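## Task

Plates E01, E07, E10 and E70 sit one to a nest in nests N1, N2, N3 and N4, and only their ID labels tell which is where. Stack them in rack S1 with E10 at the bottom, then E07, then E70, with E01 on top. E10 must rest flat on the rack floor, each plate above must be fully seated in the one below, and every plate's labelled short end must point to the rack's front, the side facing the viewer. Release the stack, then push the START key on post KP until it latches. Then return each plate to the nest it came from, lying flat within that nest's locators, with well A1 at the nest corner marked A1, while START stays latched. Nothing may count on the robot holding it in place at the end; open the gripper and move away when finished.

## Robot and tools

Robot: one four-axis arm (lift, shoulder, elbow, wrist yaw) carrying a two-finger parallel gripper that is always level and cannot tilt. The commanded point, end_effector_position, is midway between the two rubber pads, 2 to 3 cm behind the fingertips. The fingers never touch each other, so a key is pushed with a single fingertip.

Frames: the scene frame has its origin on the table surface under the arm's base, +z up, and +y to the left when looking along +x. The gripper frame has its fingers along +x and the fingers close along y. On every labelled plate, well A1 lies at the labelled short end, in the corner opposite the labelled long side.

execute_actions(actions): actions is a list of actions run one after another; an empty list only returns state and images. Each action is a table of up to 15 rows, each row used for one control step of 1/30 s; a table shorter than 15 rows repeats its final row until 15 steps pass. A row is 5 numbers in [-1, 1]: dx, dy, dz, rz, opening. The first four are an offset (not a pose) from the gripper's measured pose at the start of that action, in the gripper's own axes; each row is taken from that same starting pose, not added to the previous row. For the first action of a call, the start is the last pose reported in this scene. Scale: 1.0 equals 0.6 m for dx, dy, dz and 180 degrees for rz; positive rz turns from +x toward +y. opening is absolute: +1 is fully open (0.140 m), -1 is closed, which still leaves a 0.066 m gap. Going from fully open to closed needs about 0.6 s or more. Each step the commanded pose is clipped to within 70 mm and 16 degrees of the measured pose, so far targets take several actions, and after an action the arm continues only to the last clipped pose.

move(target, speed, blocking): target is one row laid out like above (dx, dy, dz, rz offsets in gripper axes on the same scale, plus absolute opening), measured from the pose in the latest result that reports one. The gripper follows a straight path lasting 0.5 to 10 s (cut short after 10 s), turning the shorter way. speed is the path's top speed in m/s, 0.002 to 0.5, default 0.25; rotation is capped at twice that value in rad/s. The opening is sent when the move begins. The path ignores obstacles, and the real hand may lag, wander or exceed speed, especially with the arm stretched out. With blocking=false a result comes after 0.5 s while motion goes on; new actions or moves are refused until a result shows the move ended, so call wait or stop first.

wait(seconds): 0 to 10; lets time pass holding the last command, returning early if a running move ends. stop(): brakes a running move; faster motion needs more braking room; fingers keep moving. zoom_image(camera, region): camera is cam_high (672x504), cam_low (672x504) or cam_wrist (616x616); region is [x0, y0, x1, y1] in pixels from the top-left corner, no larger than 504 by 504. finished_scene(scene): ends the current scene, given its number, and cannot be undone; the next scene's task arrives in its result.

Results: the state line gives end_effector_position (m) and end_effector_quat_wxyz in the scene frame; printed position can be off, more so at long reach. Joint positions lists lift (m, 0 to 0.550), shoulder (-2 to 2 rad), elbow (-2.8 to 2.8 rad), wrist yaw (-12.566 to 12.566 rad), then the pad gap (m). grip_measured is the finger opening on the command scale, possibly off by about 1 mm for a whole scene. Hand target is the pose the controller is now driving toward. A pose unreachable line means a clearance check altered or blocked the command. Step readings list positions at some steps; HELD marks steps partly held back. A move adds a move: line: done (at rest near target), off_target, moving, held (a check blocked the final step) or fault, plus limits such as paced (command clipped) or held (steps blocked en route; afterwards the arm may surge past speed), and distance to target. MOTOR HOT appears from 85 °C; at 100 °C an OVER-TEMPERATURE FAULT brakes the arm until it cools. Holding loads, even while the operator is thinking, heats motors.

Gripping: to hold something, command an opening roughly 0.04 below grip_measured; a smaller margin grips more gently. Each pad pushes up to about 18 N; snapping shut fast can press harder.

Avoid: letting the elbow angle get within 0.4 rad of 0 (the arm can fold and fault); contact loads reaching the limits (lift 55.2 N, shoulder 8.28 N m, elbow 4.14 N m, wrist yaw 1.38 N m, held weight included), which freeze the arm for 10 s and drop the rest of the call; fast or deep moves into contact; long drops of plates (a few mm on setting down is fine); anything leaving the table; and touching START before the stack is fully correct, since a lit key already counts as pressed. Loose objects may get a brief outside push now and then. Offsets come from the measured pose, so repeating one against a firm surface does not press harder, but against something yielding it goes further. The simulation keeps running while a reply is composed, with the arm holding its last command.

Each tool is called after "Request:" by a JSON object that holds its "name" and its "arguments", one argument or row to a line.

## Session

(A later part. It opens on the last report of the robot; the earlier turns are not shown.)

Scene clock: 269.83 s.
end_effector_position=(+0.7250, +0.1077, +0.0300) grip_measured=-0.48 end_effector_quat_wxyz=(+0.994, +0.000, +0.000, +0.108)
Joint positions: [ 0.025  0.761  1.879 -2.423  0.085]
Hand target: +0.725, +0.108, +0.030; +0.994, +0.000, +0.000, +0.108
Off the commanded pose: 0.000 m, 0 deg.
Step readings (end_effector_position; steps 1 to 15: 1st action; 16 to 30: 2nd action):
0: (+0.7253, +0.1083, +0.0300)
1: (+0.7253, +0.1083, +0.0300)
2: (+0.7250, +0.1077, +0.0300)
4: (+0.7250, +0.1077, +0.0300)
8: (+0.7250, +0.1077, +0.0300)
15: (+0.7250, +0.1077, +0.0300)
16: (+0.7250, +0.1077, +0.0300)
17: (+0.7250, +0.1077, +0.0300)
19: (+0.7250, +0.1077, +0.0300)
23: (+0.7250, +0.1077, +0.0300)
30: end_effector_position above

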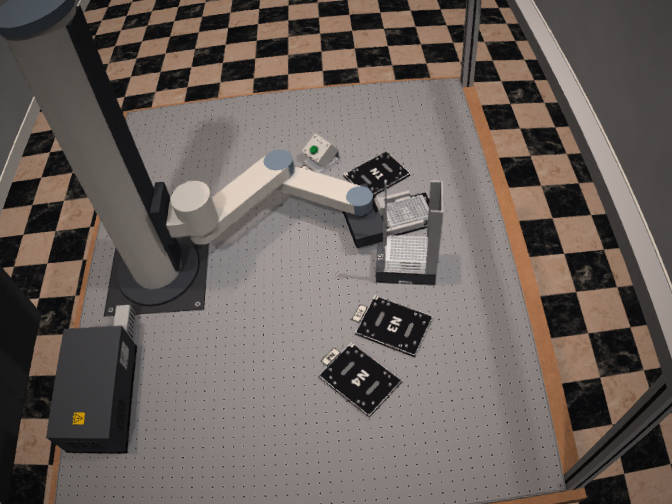

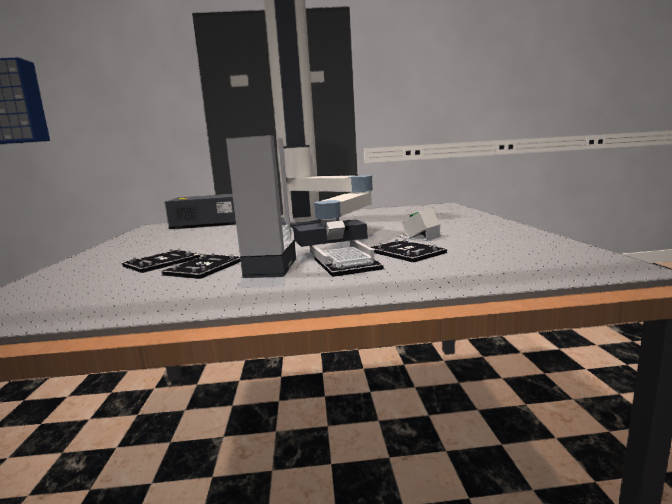

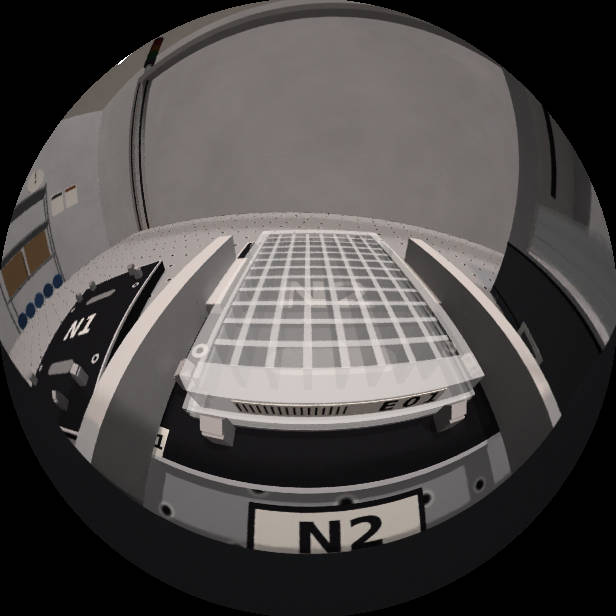

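Request:
{"name": "execute_actions", "arguments": {
  "actions": []
}}

Request:
{"name": "move", "arguments": {
  "target": [0,0,-0.337,0,-0.51],
  "speed": 0.2
}}

Request:
{"name": "move", "arguments": {
  "target": [0,0,-0.011,0,-0.51],
  "speed": 0.015
}}

Scene clock: 295.93 s.
end_effector_position=(+0.7102, -0.0777, +0.3186) grip_measured=-0.48 end_effector_quat_wxyz=(+0.997, +0.000, +0.000, -0.078)
Joint positions: [ 0.314  0.489  1.755 -2.4    0.085]
Hand target: +0.710, -0.078, +0.319; +0.997, +0.000, +0.000, -0.078
Off the commanded pose: 0.000 m, 0 deg.

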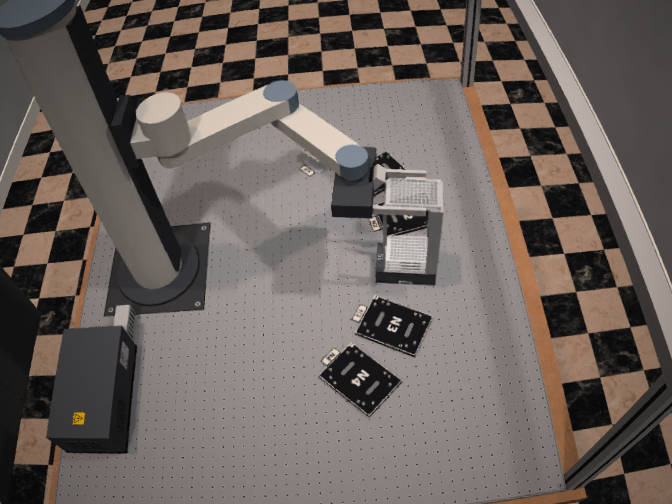

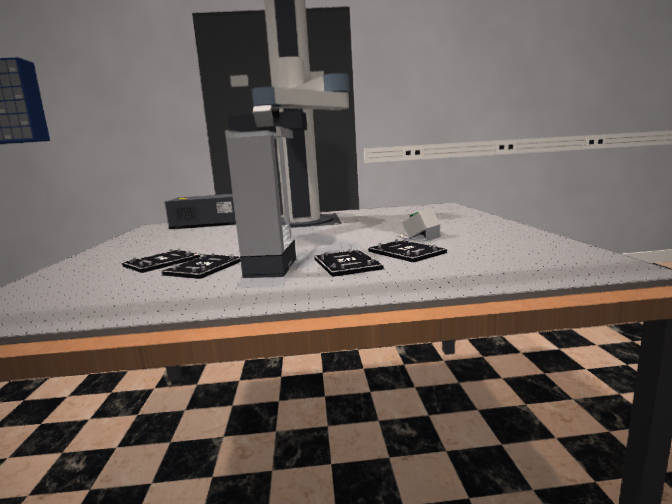

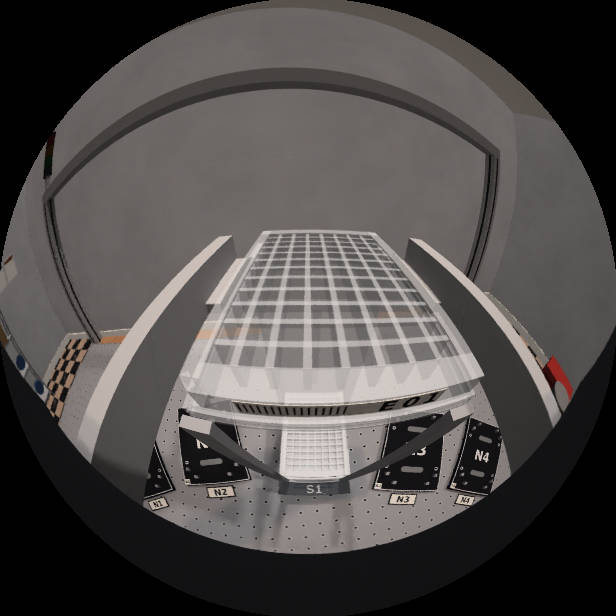

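Scene clock: 297.33 s.
end_effector_position=(+0.7102, -0.0777, +0.1163) grip_measured=-0.48 end_effector_quat_wxyz=(+0.997, +0.000, +0.000, -0.078)
Joint positions: [ 0.111  0.489  1.755 -2.399  0.085]
Hand target: +0.710, -0.078, +0.116; +0.997, +0.000, +0.000, -0.078
Off the commanded pose: 0.000 m, 0 deg.
move: done

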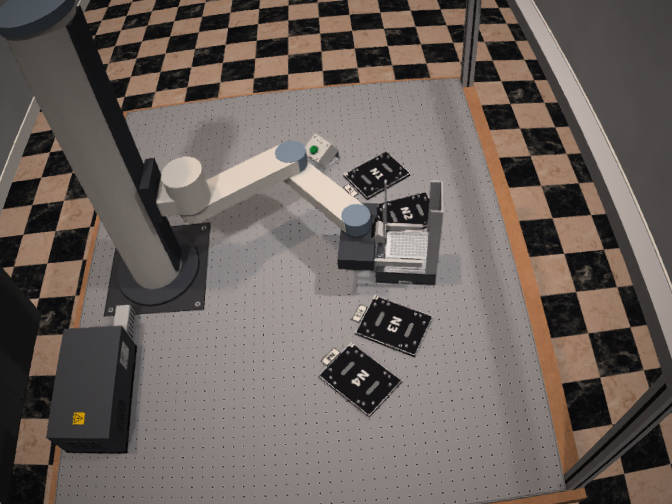

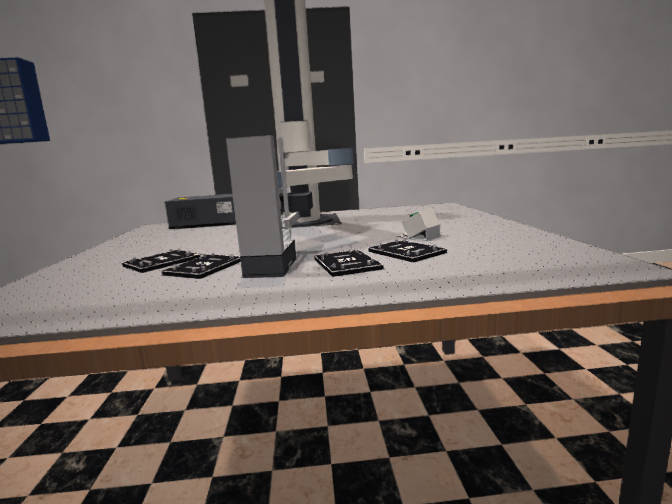

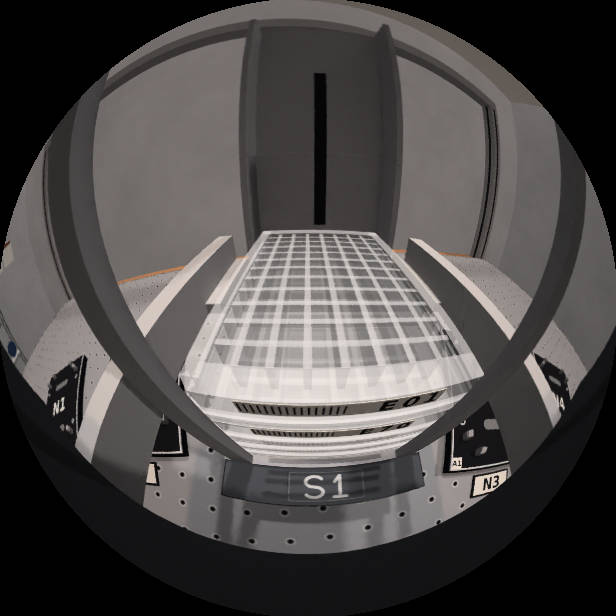

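Scene clock: 298.03 s.
end_effector_position=(+0.7102, -0.0777, +0.1103) grip_measured=-0.47 end_effector_quat_wxyz=(+0.997, +0.000, +0.000, -0.078)
Joint positions: [ 0.105  0.489  1.755 -2.399  0.085]
Hand target: +0.710, -0.078, +0.110; +0.997, +0.000, +0.000, -0.078
Off the commanded pose: 0.001 m, 0 deg.
move: done

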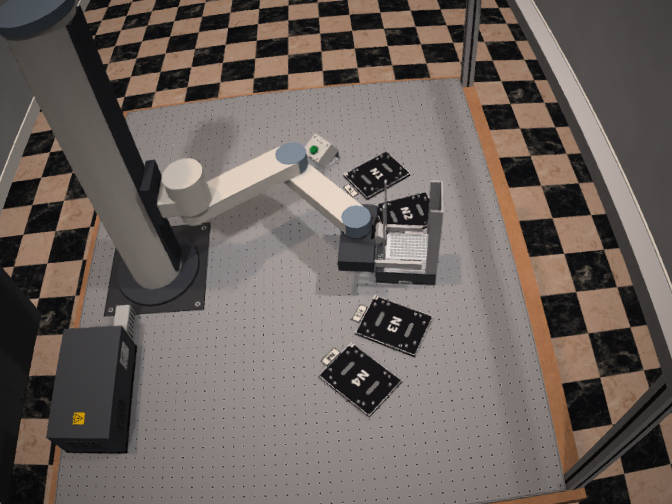

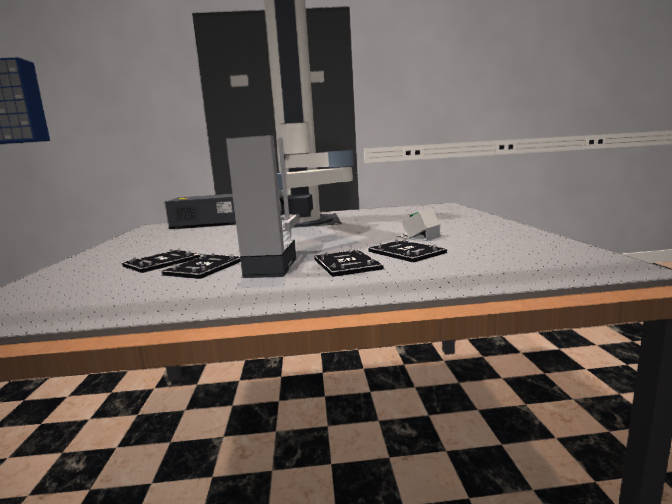

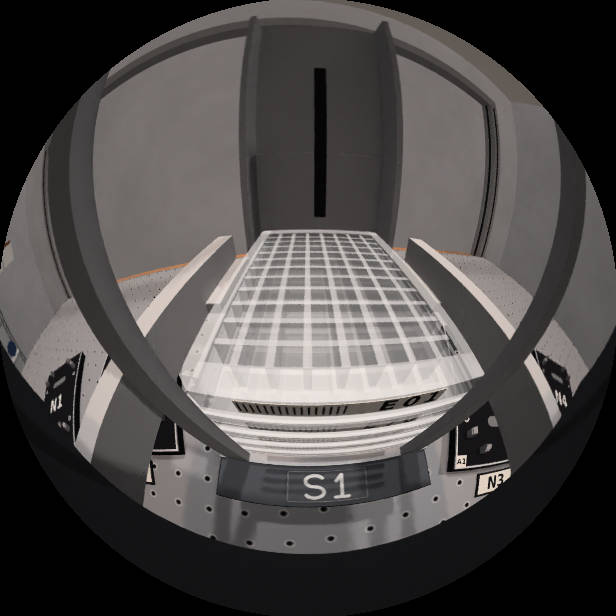

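Request:
{"name": "execute_actions", "arguments": {
  "actions": [
    [[0,0,0,0,0.1]]
  ]
}}

Request:
{"name": "move", "arguments": {
  "target": [-0.283,0,0,0,0.1]
}}

Request:
{"name": "zoom_image", "arguments": {
  "camera": "cam_wrist",
  "region": [240,180,400,300]
}}

Request:
{"name": "move", "arguments": {
  "target": [-0.21,0.458,-0.03,0.336,-1]
}}

Scene clock: 304.30 s.
end_effector_position=(+0.7102, -0.0777, +0.1103) grip_measured=+0.10 end_effector_quat_wxyz=(+0.997, +0.000, +0.000, -0.078)
Joint positions: [ 0.105  0.489  1.755 -2.399  0.107]
Hand target: +0.710, -0.078, +0.110; +0.997, +0.000, +0.000, -0.078
Off the commanded pose: 0.000 m, 0 deg.
Step readings (end_effector_position):
0: (+0.7102, -0.0777, +0.1103)
1: (+0.7102, -0.0777, +0.1103)
2: (+0.7102, -0.0777, +0.1103)
4: (+0.7102, -0.0777, +0.1103)
8: (+0.7102, -0.0777, +0.1103)
15: end_effector_position above

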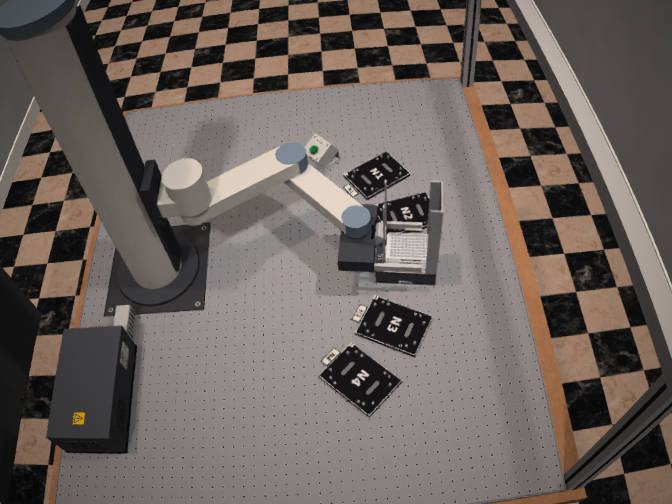

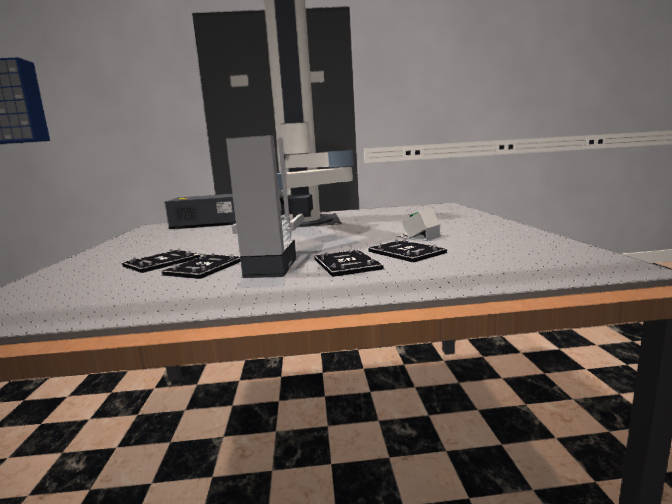

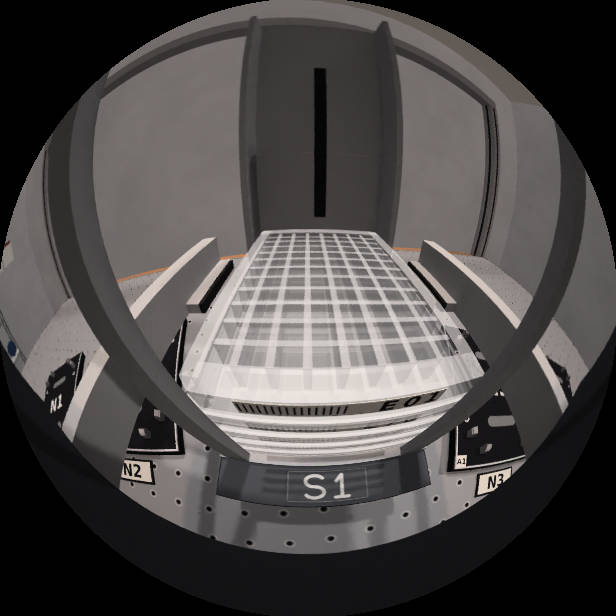

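Scene clock: 305.40 s.
end_effector_position=(+0.5424, -0.0514, +0.1103) grip_measured=+0.10 end_effector_quat_wxyz=(+0.997, +0.000, +0.000, -0.078)
Joint positions: [ 0.105  0.831  0.909 -1.895  0.107]
Hand target: +0.542, -0.051, +0.110; +0.997, +0.000, +0.000, -0.078
Off the commanded pose: 0.000 m, 0 deg.
move: done

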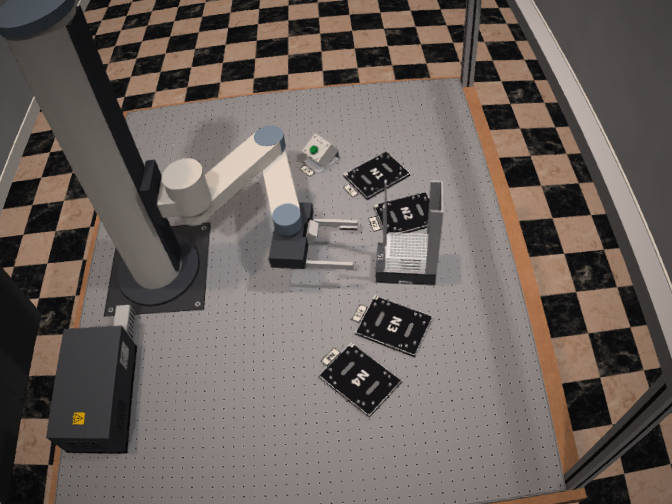

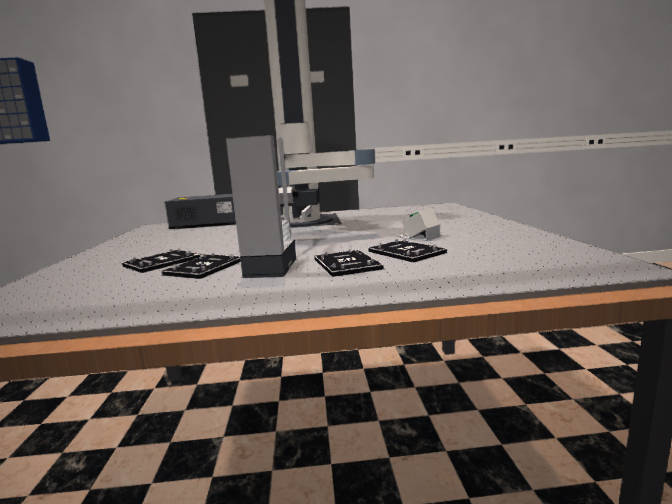

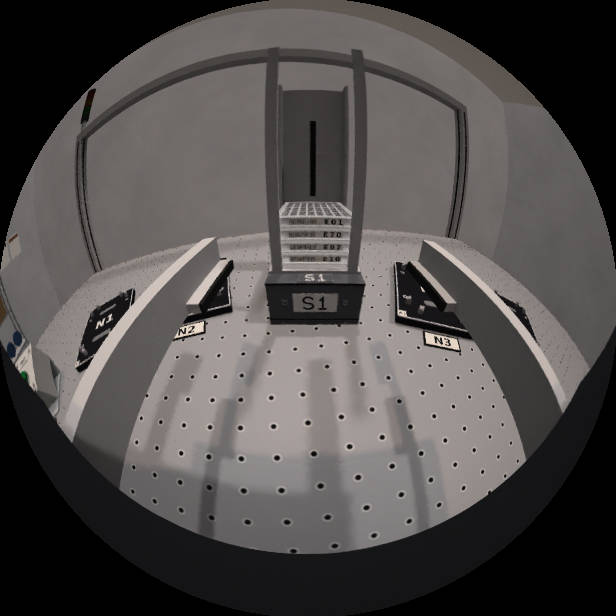

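Region (240, 180, 400, 300) of cam_wrist's 616x616 image, scaled by 3.150, with more detail than that image has; it fills the top 378 rows of this view, and the rest is white.

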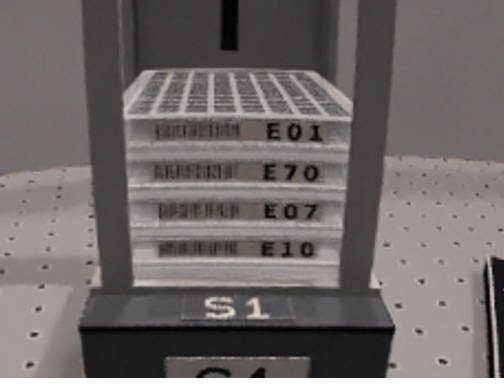

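Scene clock: 307.87 s.
end_effector_position=(+0.4605, +0.2398, +0.0923) grip_measured=-0.99 end_effector_quat_wxyz=(+0.900, +0.000, +0.000, +0.435)
Joint positions: [ 0.087  1.532  0.936 -1.567  0.066]
Hand target: +0.461, +0.240, +0.092; +0.900, +0.000, +0.000, +0.435
Off the commanded pose: 0.000 m, 0 deg.
move: done

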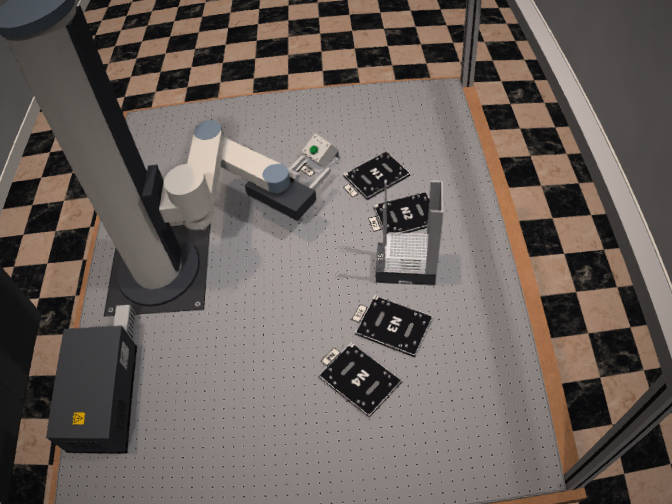

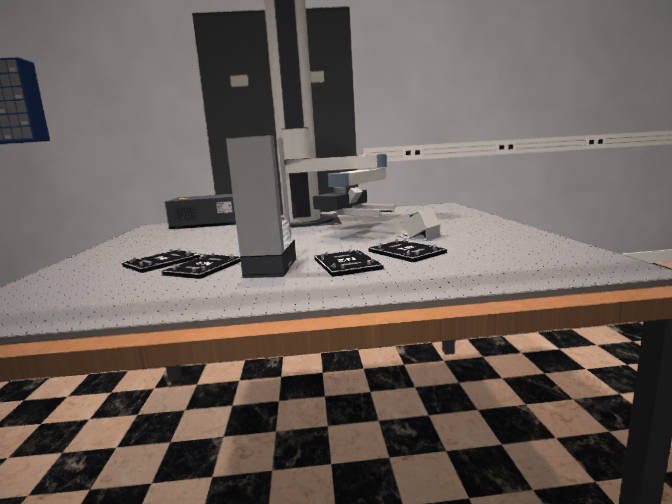

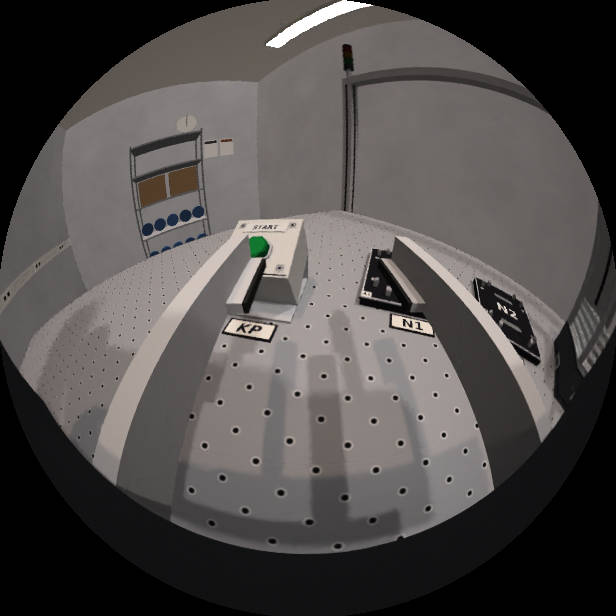

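Request:
{"name": "move", "arguments": {
  "target": [0.05,0.017,-0.025,0,-1],
  "speed": 0.08
}}

Request:
{"name": "zoom_image", "arguments": {
  "camera": "cam_low",
  "region": [340,180,460,250]
}}

Request:
{"name": "zoom_image", "arguments": {
  "camera": "cam_high",
  "region": [270,120,370,200]
}}

Scene clock: 313.53 s.
end_effector_position=(+0.4711, +0.2697, +0.0773) grip_measured=-0.99 end_effector_quat_wxyz=(+0.900, +0.000, +0.000, +0.436)
Joint positions: [ 0.072  1.566  1.052 -1.716  0.066]
Hand target: +0.471, +0.270, +0.077; +0.900, +0.000, +0.000, +0.435
Off the commanded pose: 0.000 m, 0 deg.
move: done

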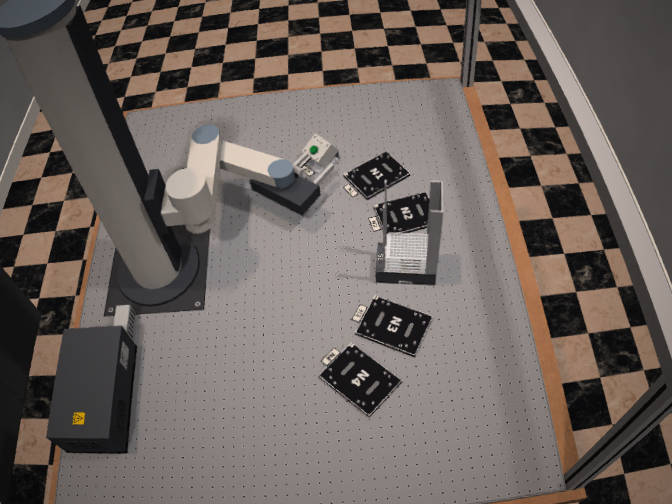

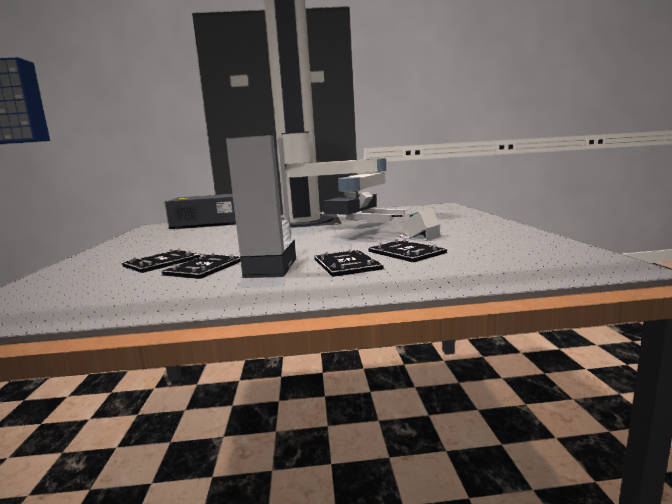

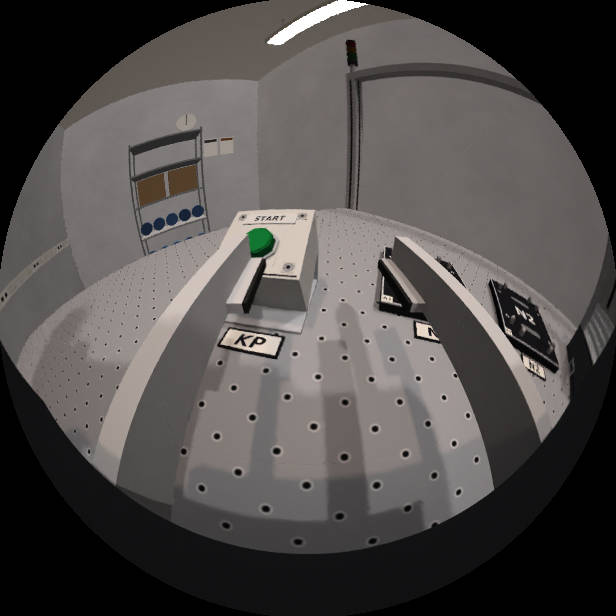

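Region (340, 180, 460, 250) of cam_low's 672x504 image, scaled by 4.200, with more detail than that image has; it fills the top 294 rows of this view, and the rest is white.

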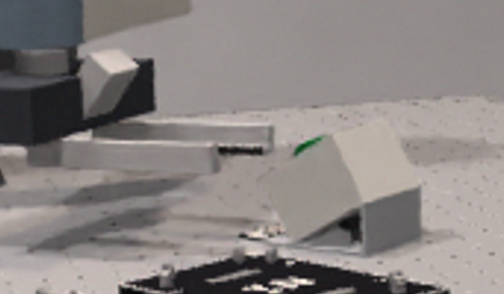

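Region (270, 120, 370, 200) of cam_high's 672x504 image, scaled by 5.040, with more detail than that image has; it fills the top 403 rows of this view, and the rest is white.

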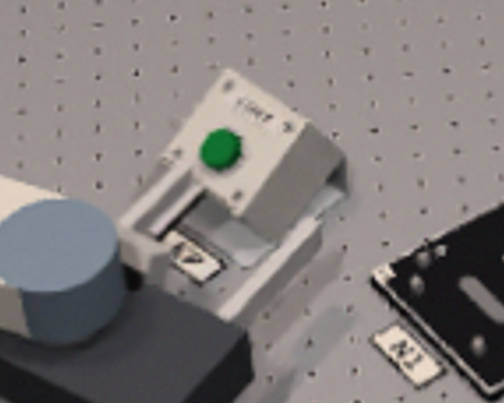

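Request:
{"name": "move", "arguments": {
  "target": [0.04,0,0,0,-1],
  "speed": 0.03
}}

Request:
{"name": "zoom_image", "arguments": {
  "camera": "cam_low",
  "region": [340,180,460,250]
}}

Request:
{"name": "zoom_image", "arguments": {
  "camera": "cam_high",
  "region": [270,120,370,200]
}}

Scene clock: 327.77 s.
end_effector_position=(+0.4827, +0.2844, +0.0770) grip_measured=-0.99 end_effector_quat_wxyz=(+0.899, +0.000, +0.000, +0.437)
Joint positions: [ 0.072  1.55   1.135 -1.781  0.066]
Hand target: +0.483, +0.285, +0.077; +0.900, +0.000, +0.000, +0.437
Off the commanded pose: 0.005 m, 0 deg.
TORQUE FAULT: the external load on joint 3 (elbow) reached its load limit, and the arm stopped for 10 seconds. That time counts as 20 of the actions that you can send in this scene. The arm's remaining commands of this call were not run. The arm holds where it stopped, with its grip as last carried out, and accepts commands again: back off and push less far. The arm stops again, at the same cost, whenever a joint's load reaches its limit.
move: fault

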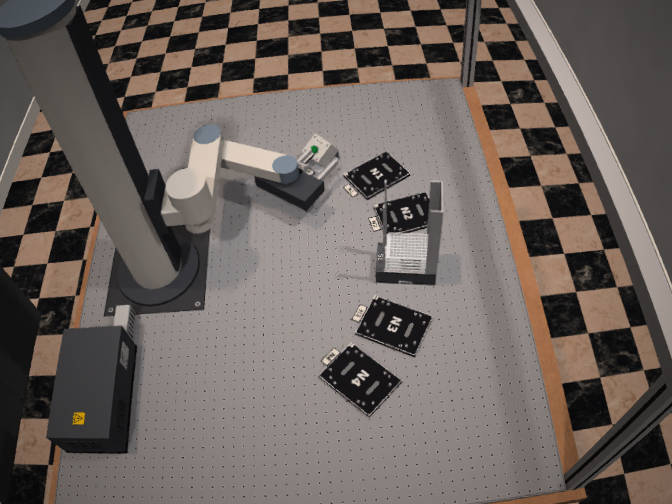

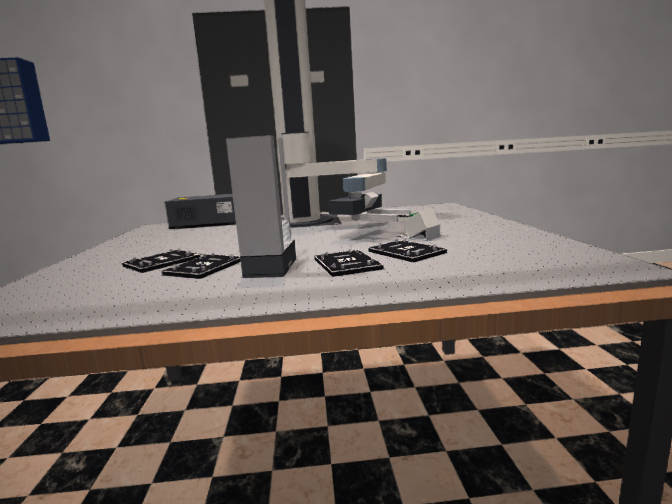

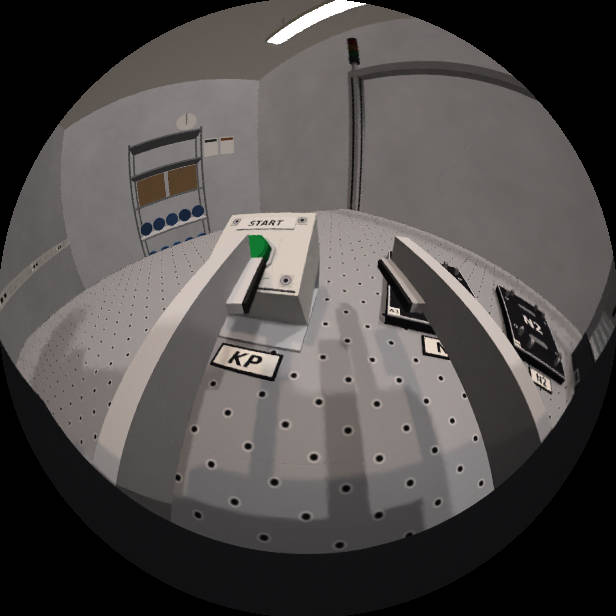

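Region (340, 180, 460, 250) of cam_low's 672x504 image, scaled by 4.200, with more detail than that image has; it fills the top 294 rows of this view, and the rest is white.

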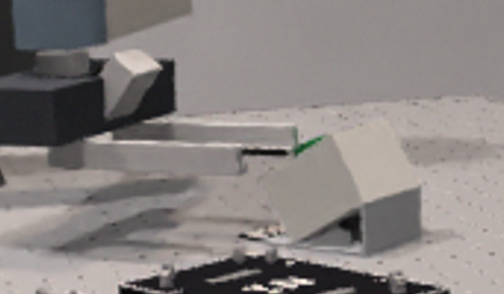

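Region (270, 120, 370, 200) of cam_high's 672x504 image, scaled by 5.040, with more detail than that image has; it fills the top 403 rows of this view, and the rest is white.

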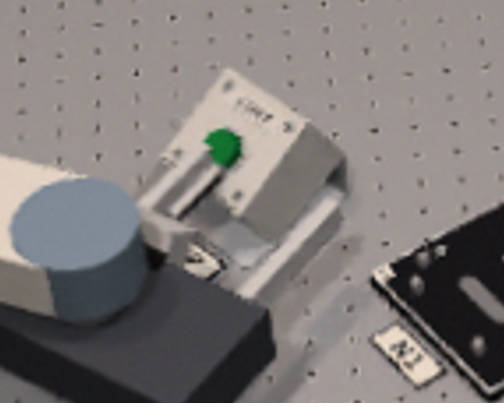

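Hit the lower rim; press from above instead.

Request:
{"name": "move", "arguments": {
  "target": [-0.002,0,0.022,0,-1],
  "speed": 0.03
}}

Request:
{"name": "move", "arguments": {
  "target": [0.014,-0.003,0,0,-1],
  "speed": 0.02
}}

Request:
{"name": "move", "arguments": {
  "target": [0,0,-0.015,0,-1],
  "speed": 0.008
}}

Request:
{"name": "zoom_image", "arguments": {
  "camera": "cam_low",
  "region": [340,180,460,250]
}}

Scene clock: 334.17 s.
end_effector_position=(+0.4821, +0.2834, +0.0902) grip_measured=-0.99 end_effector_quat_wxyz=(+0.899, +0.000, +0.000, +0.437)
Joint positions: [ 0.085  1.551  1.13  -1.777  0.066]
Hand target: +0.482, +0.283, +0.090; +0.899, +0.000, +0.000, +0.437
Off the commanded pose: 0.000 m, 0 deg.
move: done

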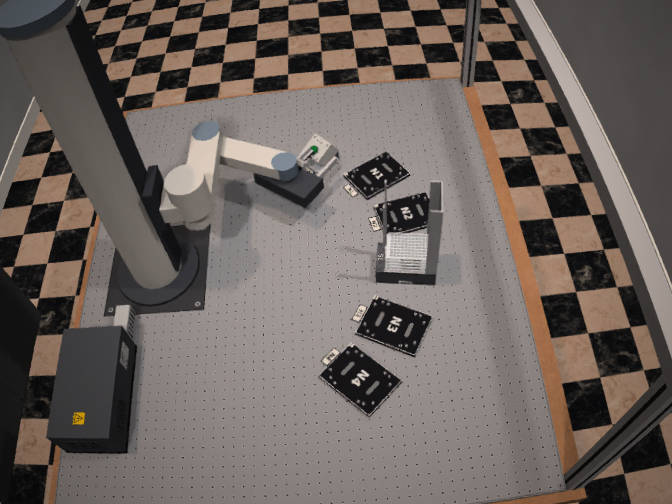

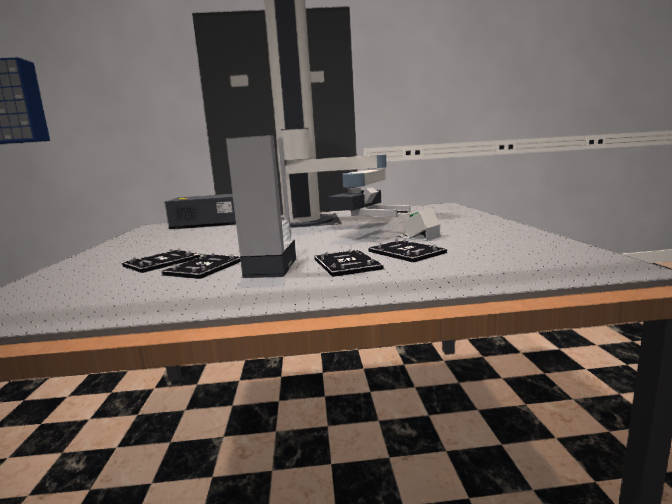

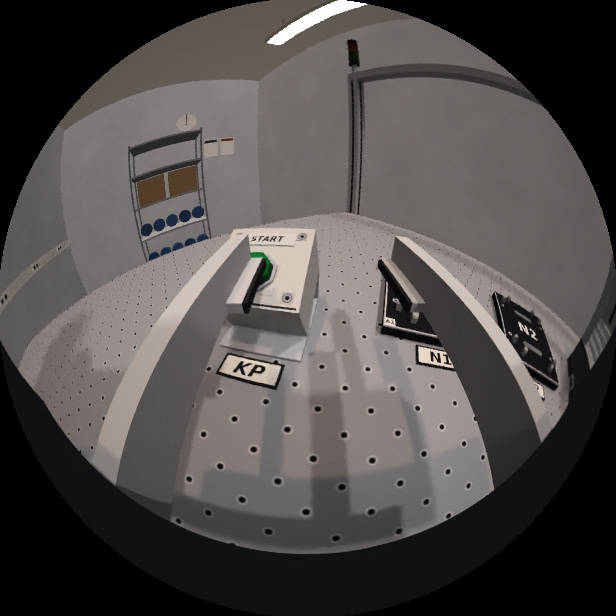

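Scene clock: 334.87 s.
end_effector_position=(+0.4886, +0.2890, +0.0902) grip_measured=-0.99 end_effector_quat_wxyz=(+0.899, +0.000, +0.000, +0.437)
Joint positions: [ 0.085  1.537  1.17  -1.802  0.066]
Hand target: +0.489, +0.289, +0.090; +0.899, +0.000, +0.000, +0.437
Off the commanded pose: 0.000 m, 0 deg.
move: done

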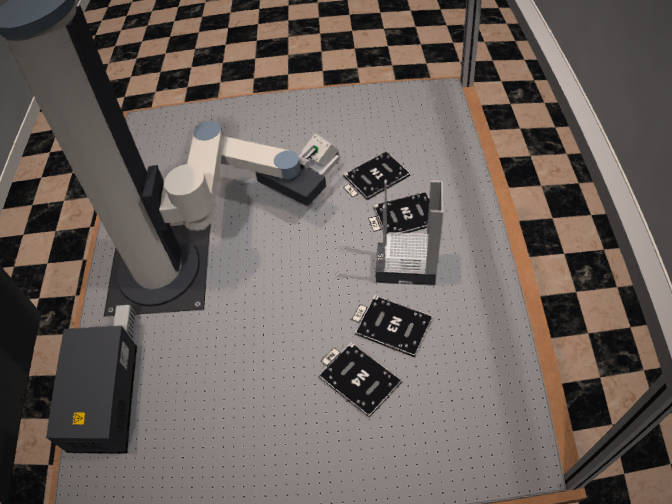

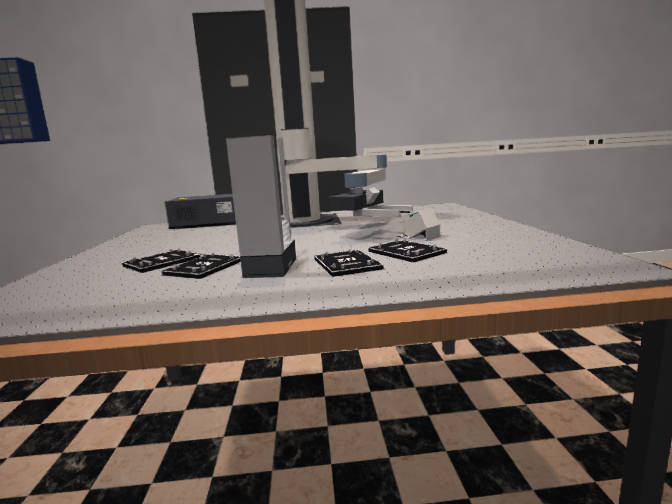

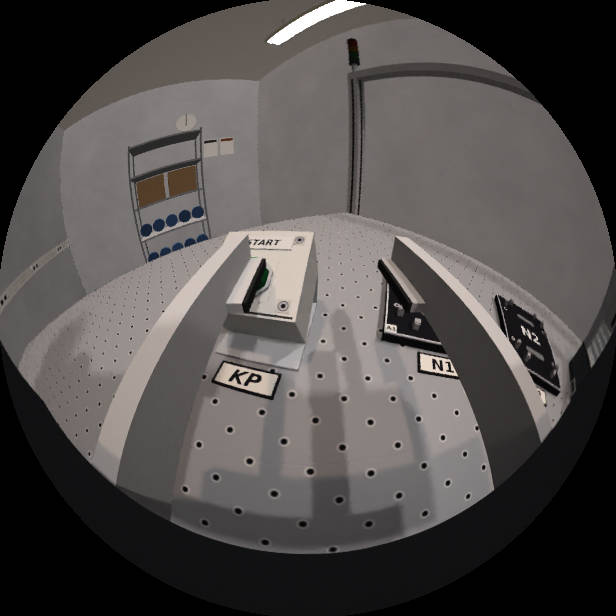

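Scene clock: 336.20 s.
end_effector_position=(+0.4886, +0.2889, +0.0814) grip_measured=-0.99 end_effector_quat_wxyz=(+0.899, +0.000, +0.000, +0.437)
Joint positions: [ 0.076  1.537  1.17  -1.802  0.066]
Hand target: +0.489, +0.289, +0.081; +0.899, +0.000, +0.000, +0.437
Off the commanded pose: 0.000 m, 0 deg.
move: done

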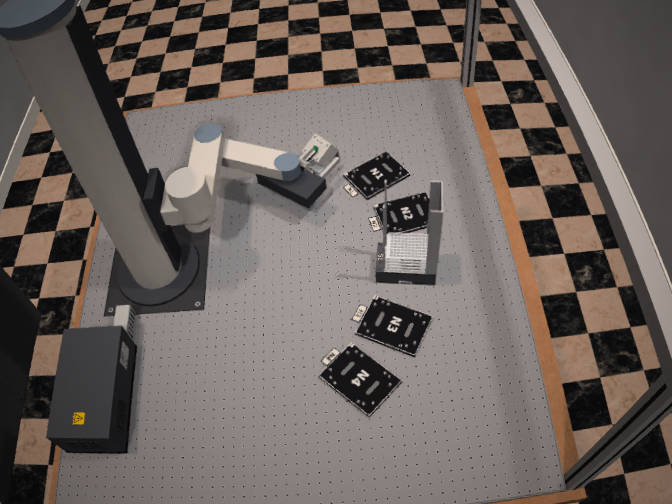

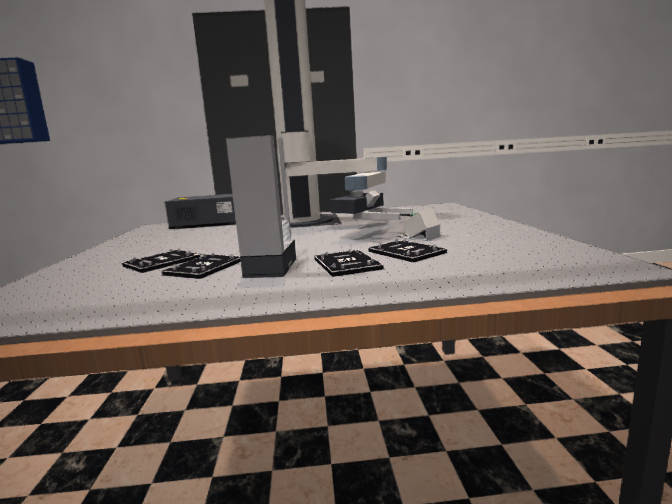

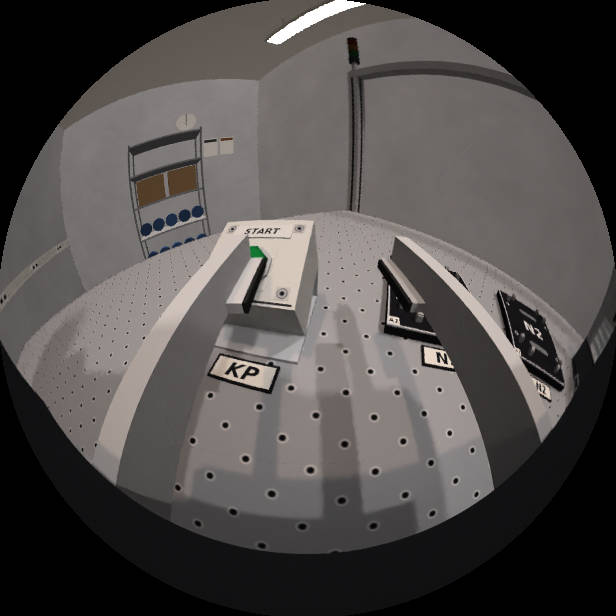

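Region (340, 180, 460, 250) of cam_low's 672x504 image, scaled by 4.200, with more detail than that image has; it fills the top 294 rows of this view, and the rest is white.

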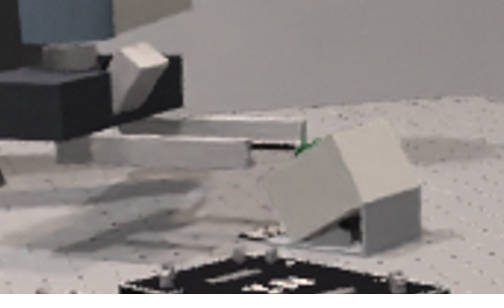

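Request:
{"name": "execute_actions", "arguments": {
  "actions": [
    [[0,0,-0.002,0,-1]],
    [[0,0,-0.002,0,-1]],
    [[0,0,-0.002,0,-1]],
    [[0,0,-0.002,0,-1]],
    [[0,0,-0.002,0,-1]],
    [[0,0,-0.002,0,-1]]
  ]
}}

Scene clock: 341.47 s.
end_effector_position=(+0.4881, +0.2885, +0.0760) grip_measured=-0.99 end_effector_quat_wxyz=(+0.899, +0.000, +0.000, +0.438)
Joint positions: [ 0.071  1.537  1.167 -1.798  0.066]
Hand target: +0.488, +0.289, +0.075; +0.899, +0.000, +0.000, +0.437
Off the commanded pose: 0.001 m, 0 deg.
Step readings (end_effector_position; steps 1 to 15: 1st action; 16 to 30: 2nd action; 31 to 45: 3rd action; 46 to 60: 4th action; 61 to 75: 5th action; 76 to 90: 6th action):
0: (+0.4886, +0.2889, +0.0814)
1: (+0.4886, +0.2889, +0.0814)
2: (+0.4886, +0.2889, +0.0808)
4: (+0.4886, +0.2889, +0.0803)
8: (+0.4886, +0.2889, +0.0803)
15: (+0.4886, +0.2889, +0.0803)
16: (+0.4886, +0.2889, +0.0803)
17: (+0.4886, +0.2889, +0.0797)
19: (+0.4886, +0.2889, +0.0793)
23: (+0.4886, +0.2889, +0.0793)
30: (+0.4886, +0.2889, +0.0793)
31: (+0.4886, +0.2889, +0.0793)
32: (+0.4886, +0.2889, +0.0787)
34: (+0.4886, +0.2889, +0.0782)
38: (+0.4886, +0.2889, +0.0782)
45: (+0.4886, +0.2889, +0.0782)
46: (+0.4886, +0.2889, +0.0782)
47: (+0.4886, +0.2889, +0.0776)
49: (+0.4886, +0.2889, +0.0772)
53: (+0.4886, +0.2889, +0.0772)
60: (+0.4886, +0.2889, +0.0772)
61: (+0.4886, +0.2889, +0.0772)
62: (+0.4886, +0.2889, +0.0766)
64: (+0.4885, +0.2888, +0.0764)
68: (+0.4885, +0.2888, +0.0764)
75: (+0.4885, +0.2888, +0.0764)
76: (+0.4885, +0.2888, +0.0764)
77: (+0.4883, +0.2886, +0.0760)
79: (+0.4881, +0.2885, +0.0760)
83: (+0.4881, +0.2885, +0.0760)
90: end_effector_position above

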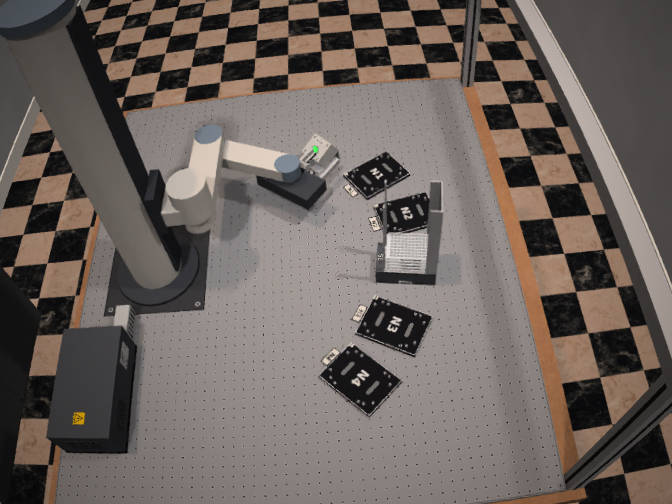

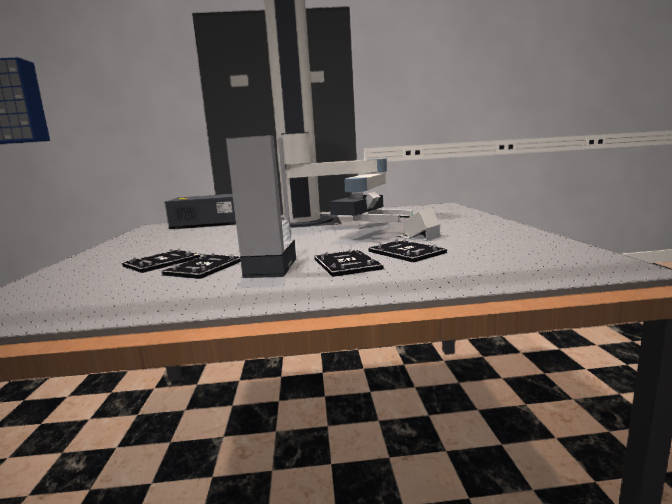

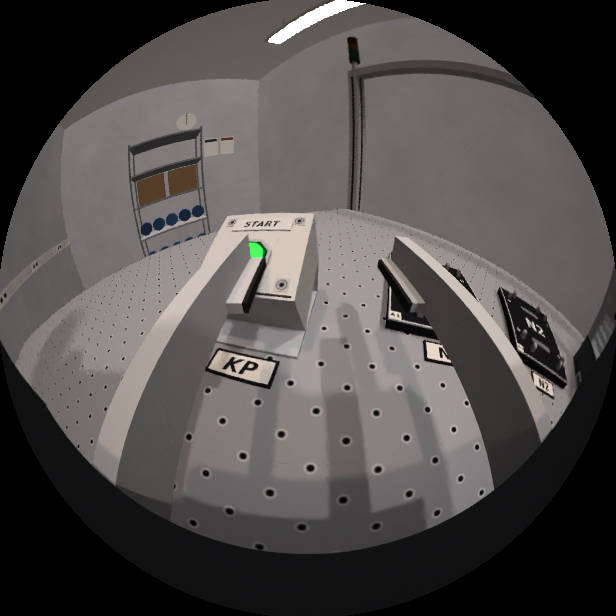

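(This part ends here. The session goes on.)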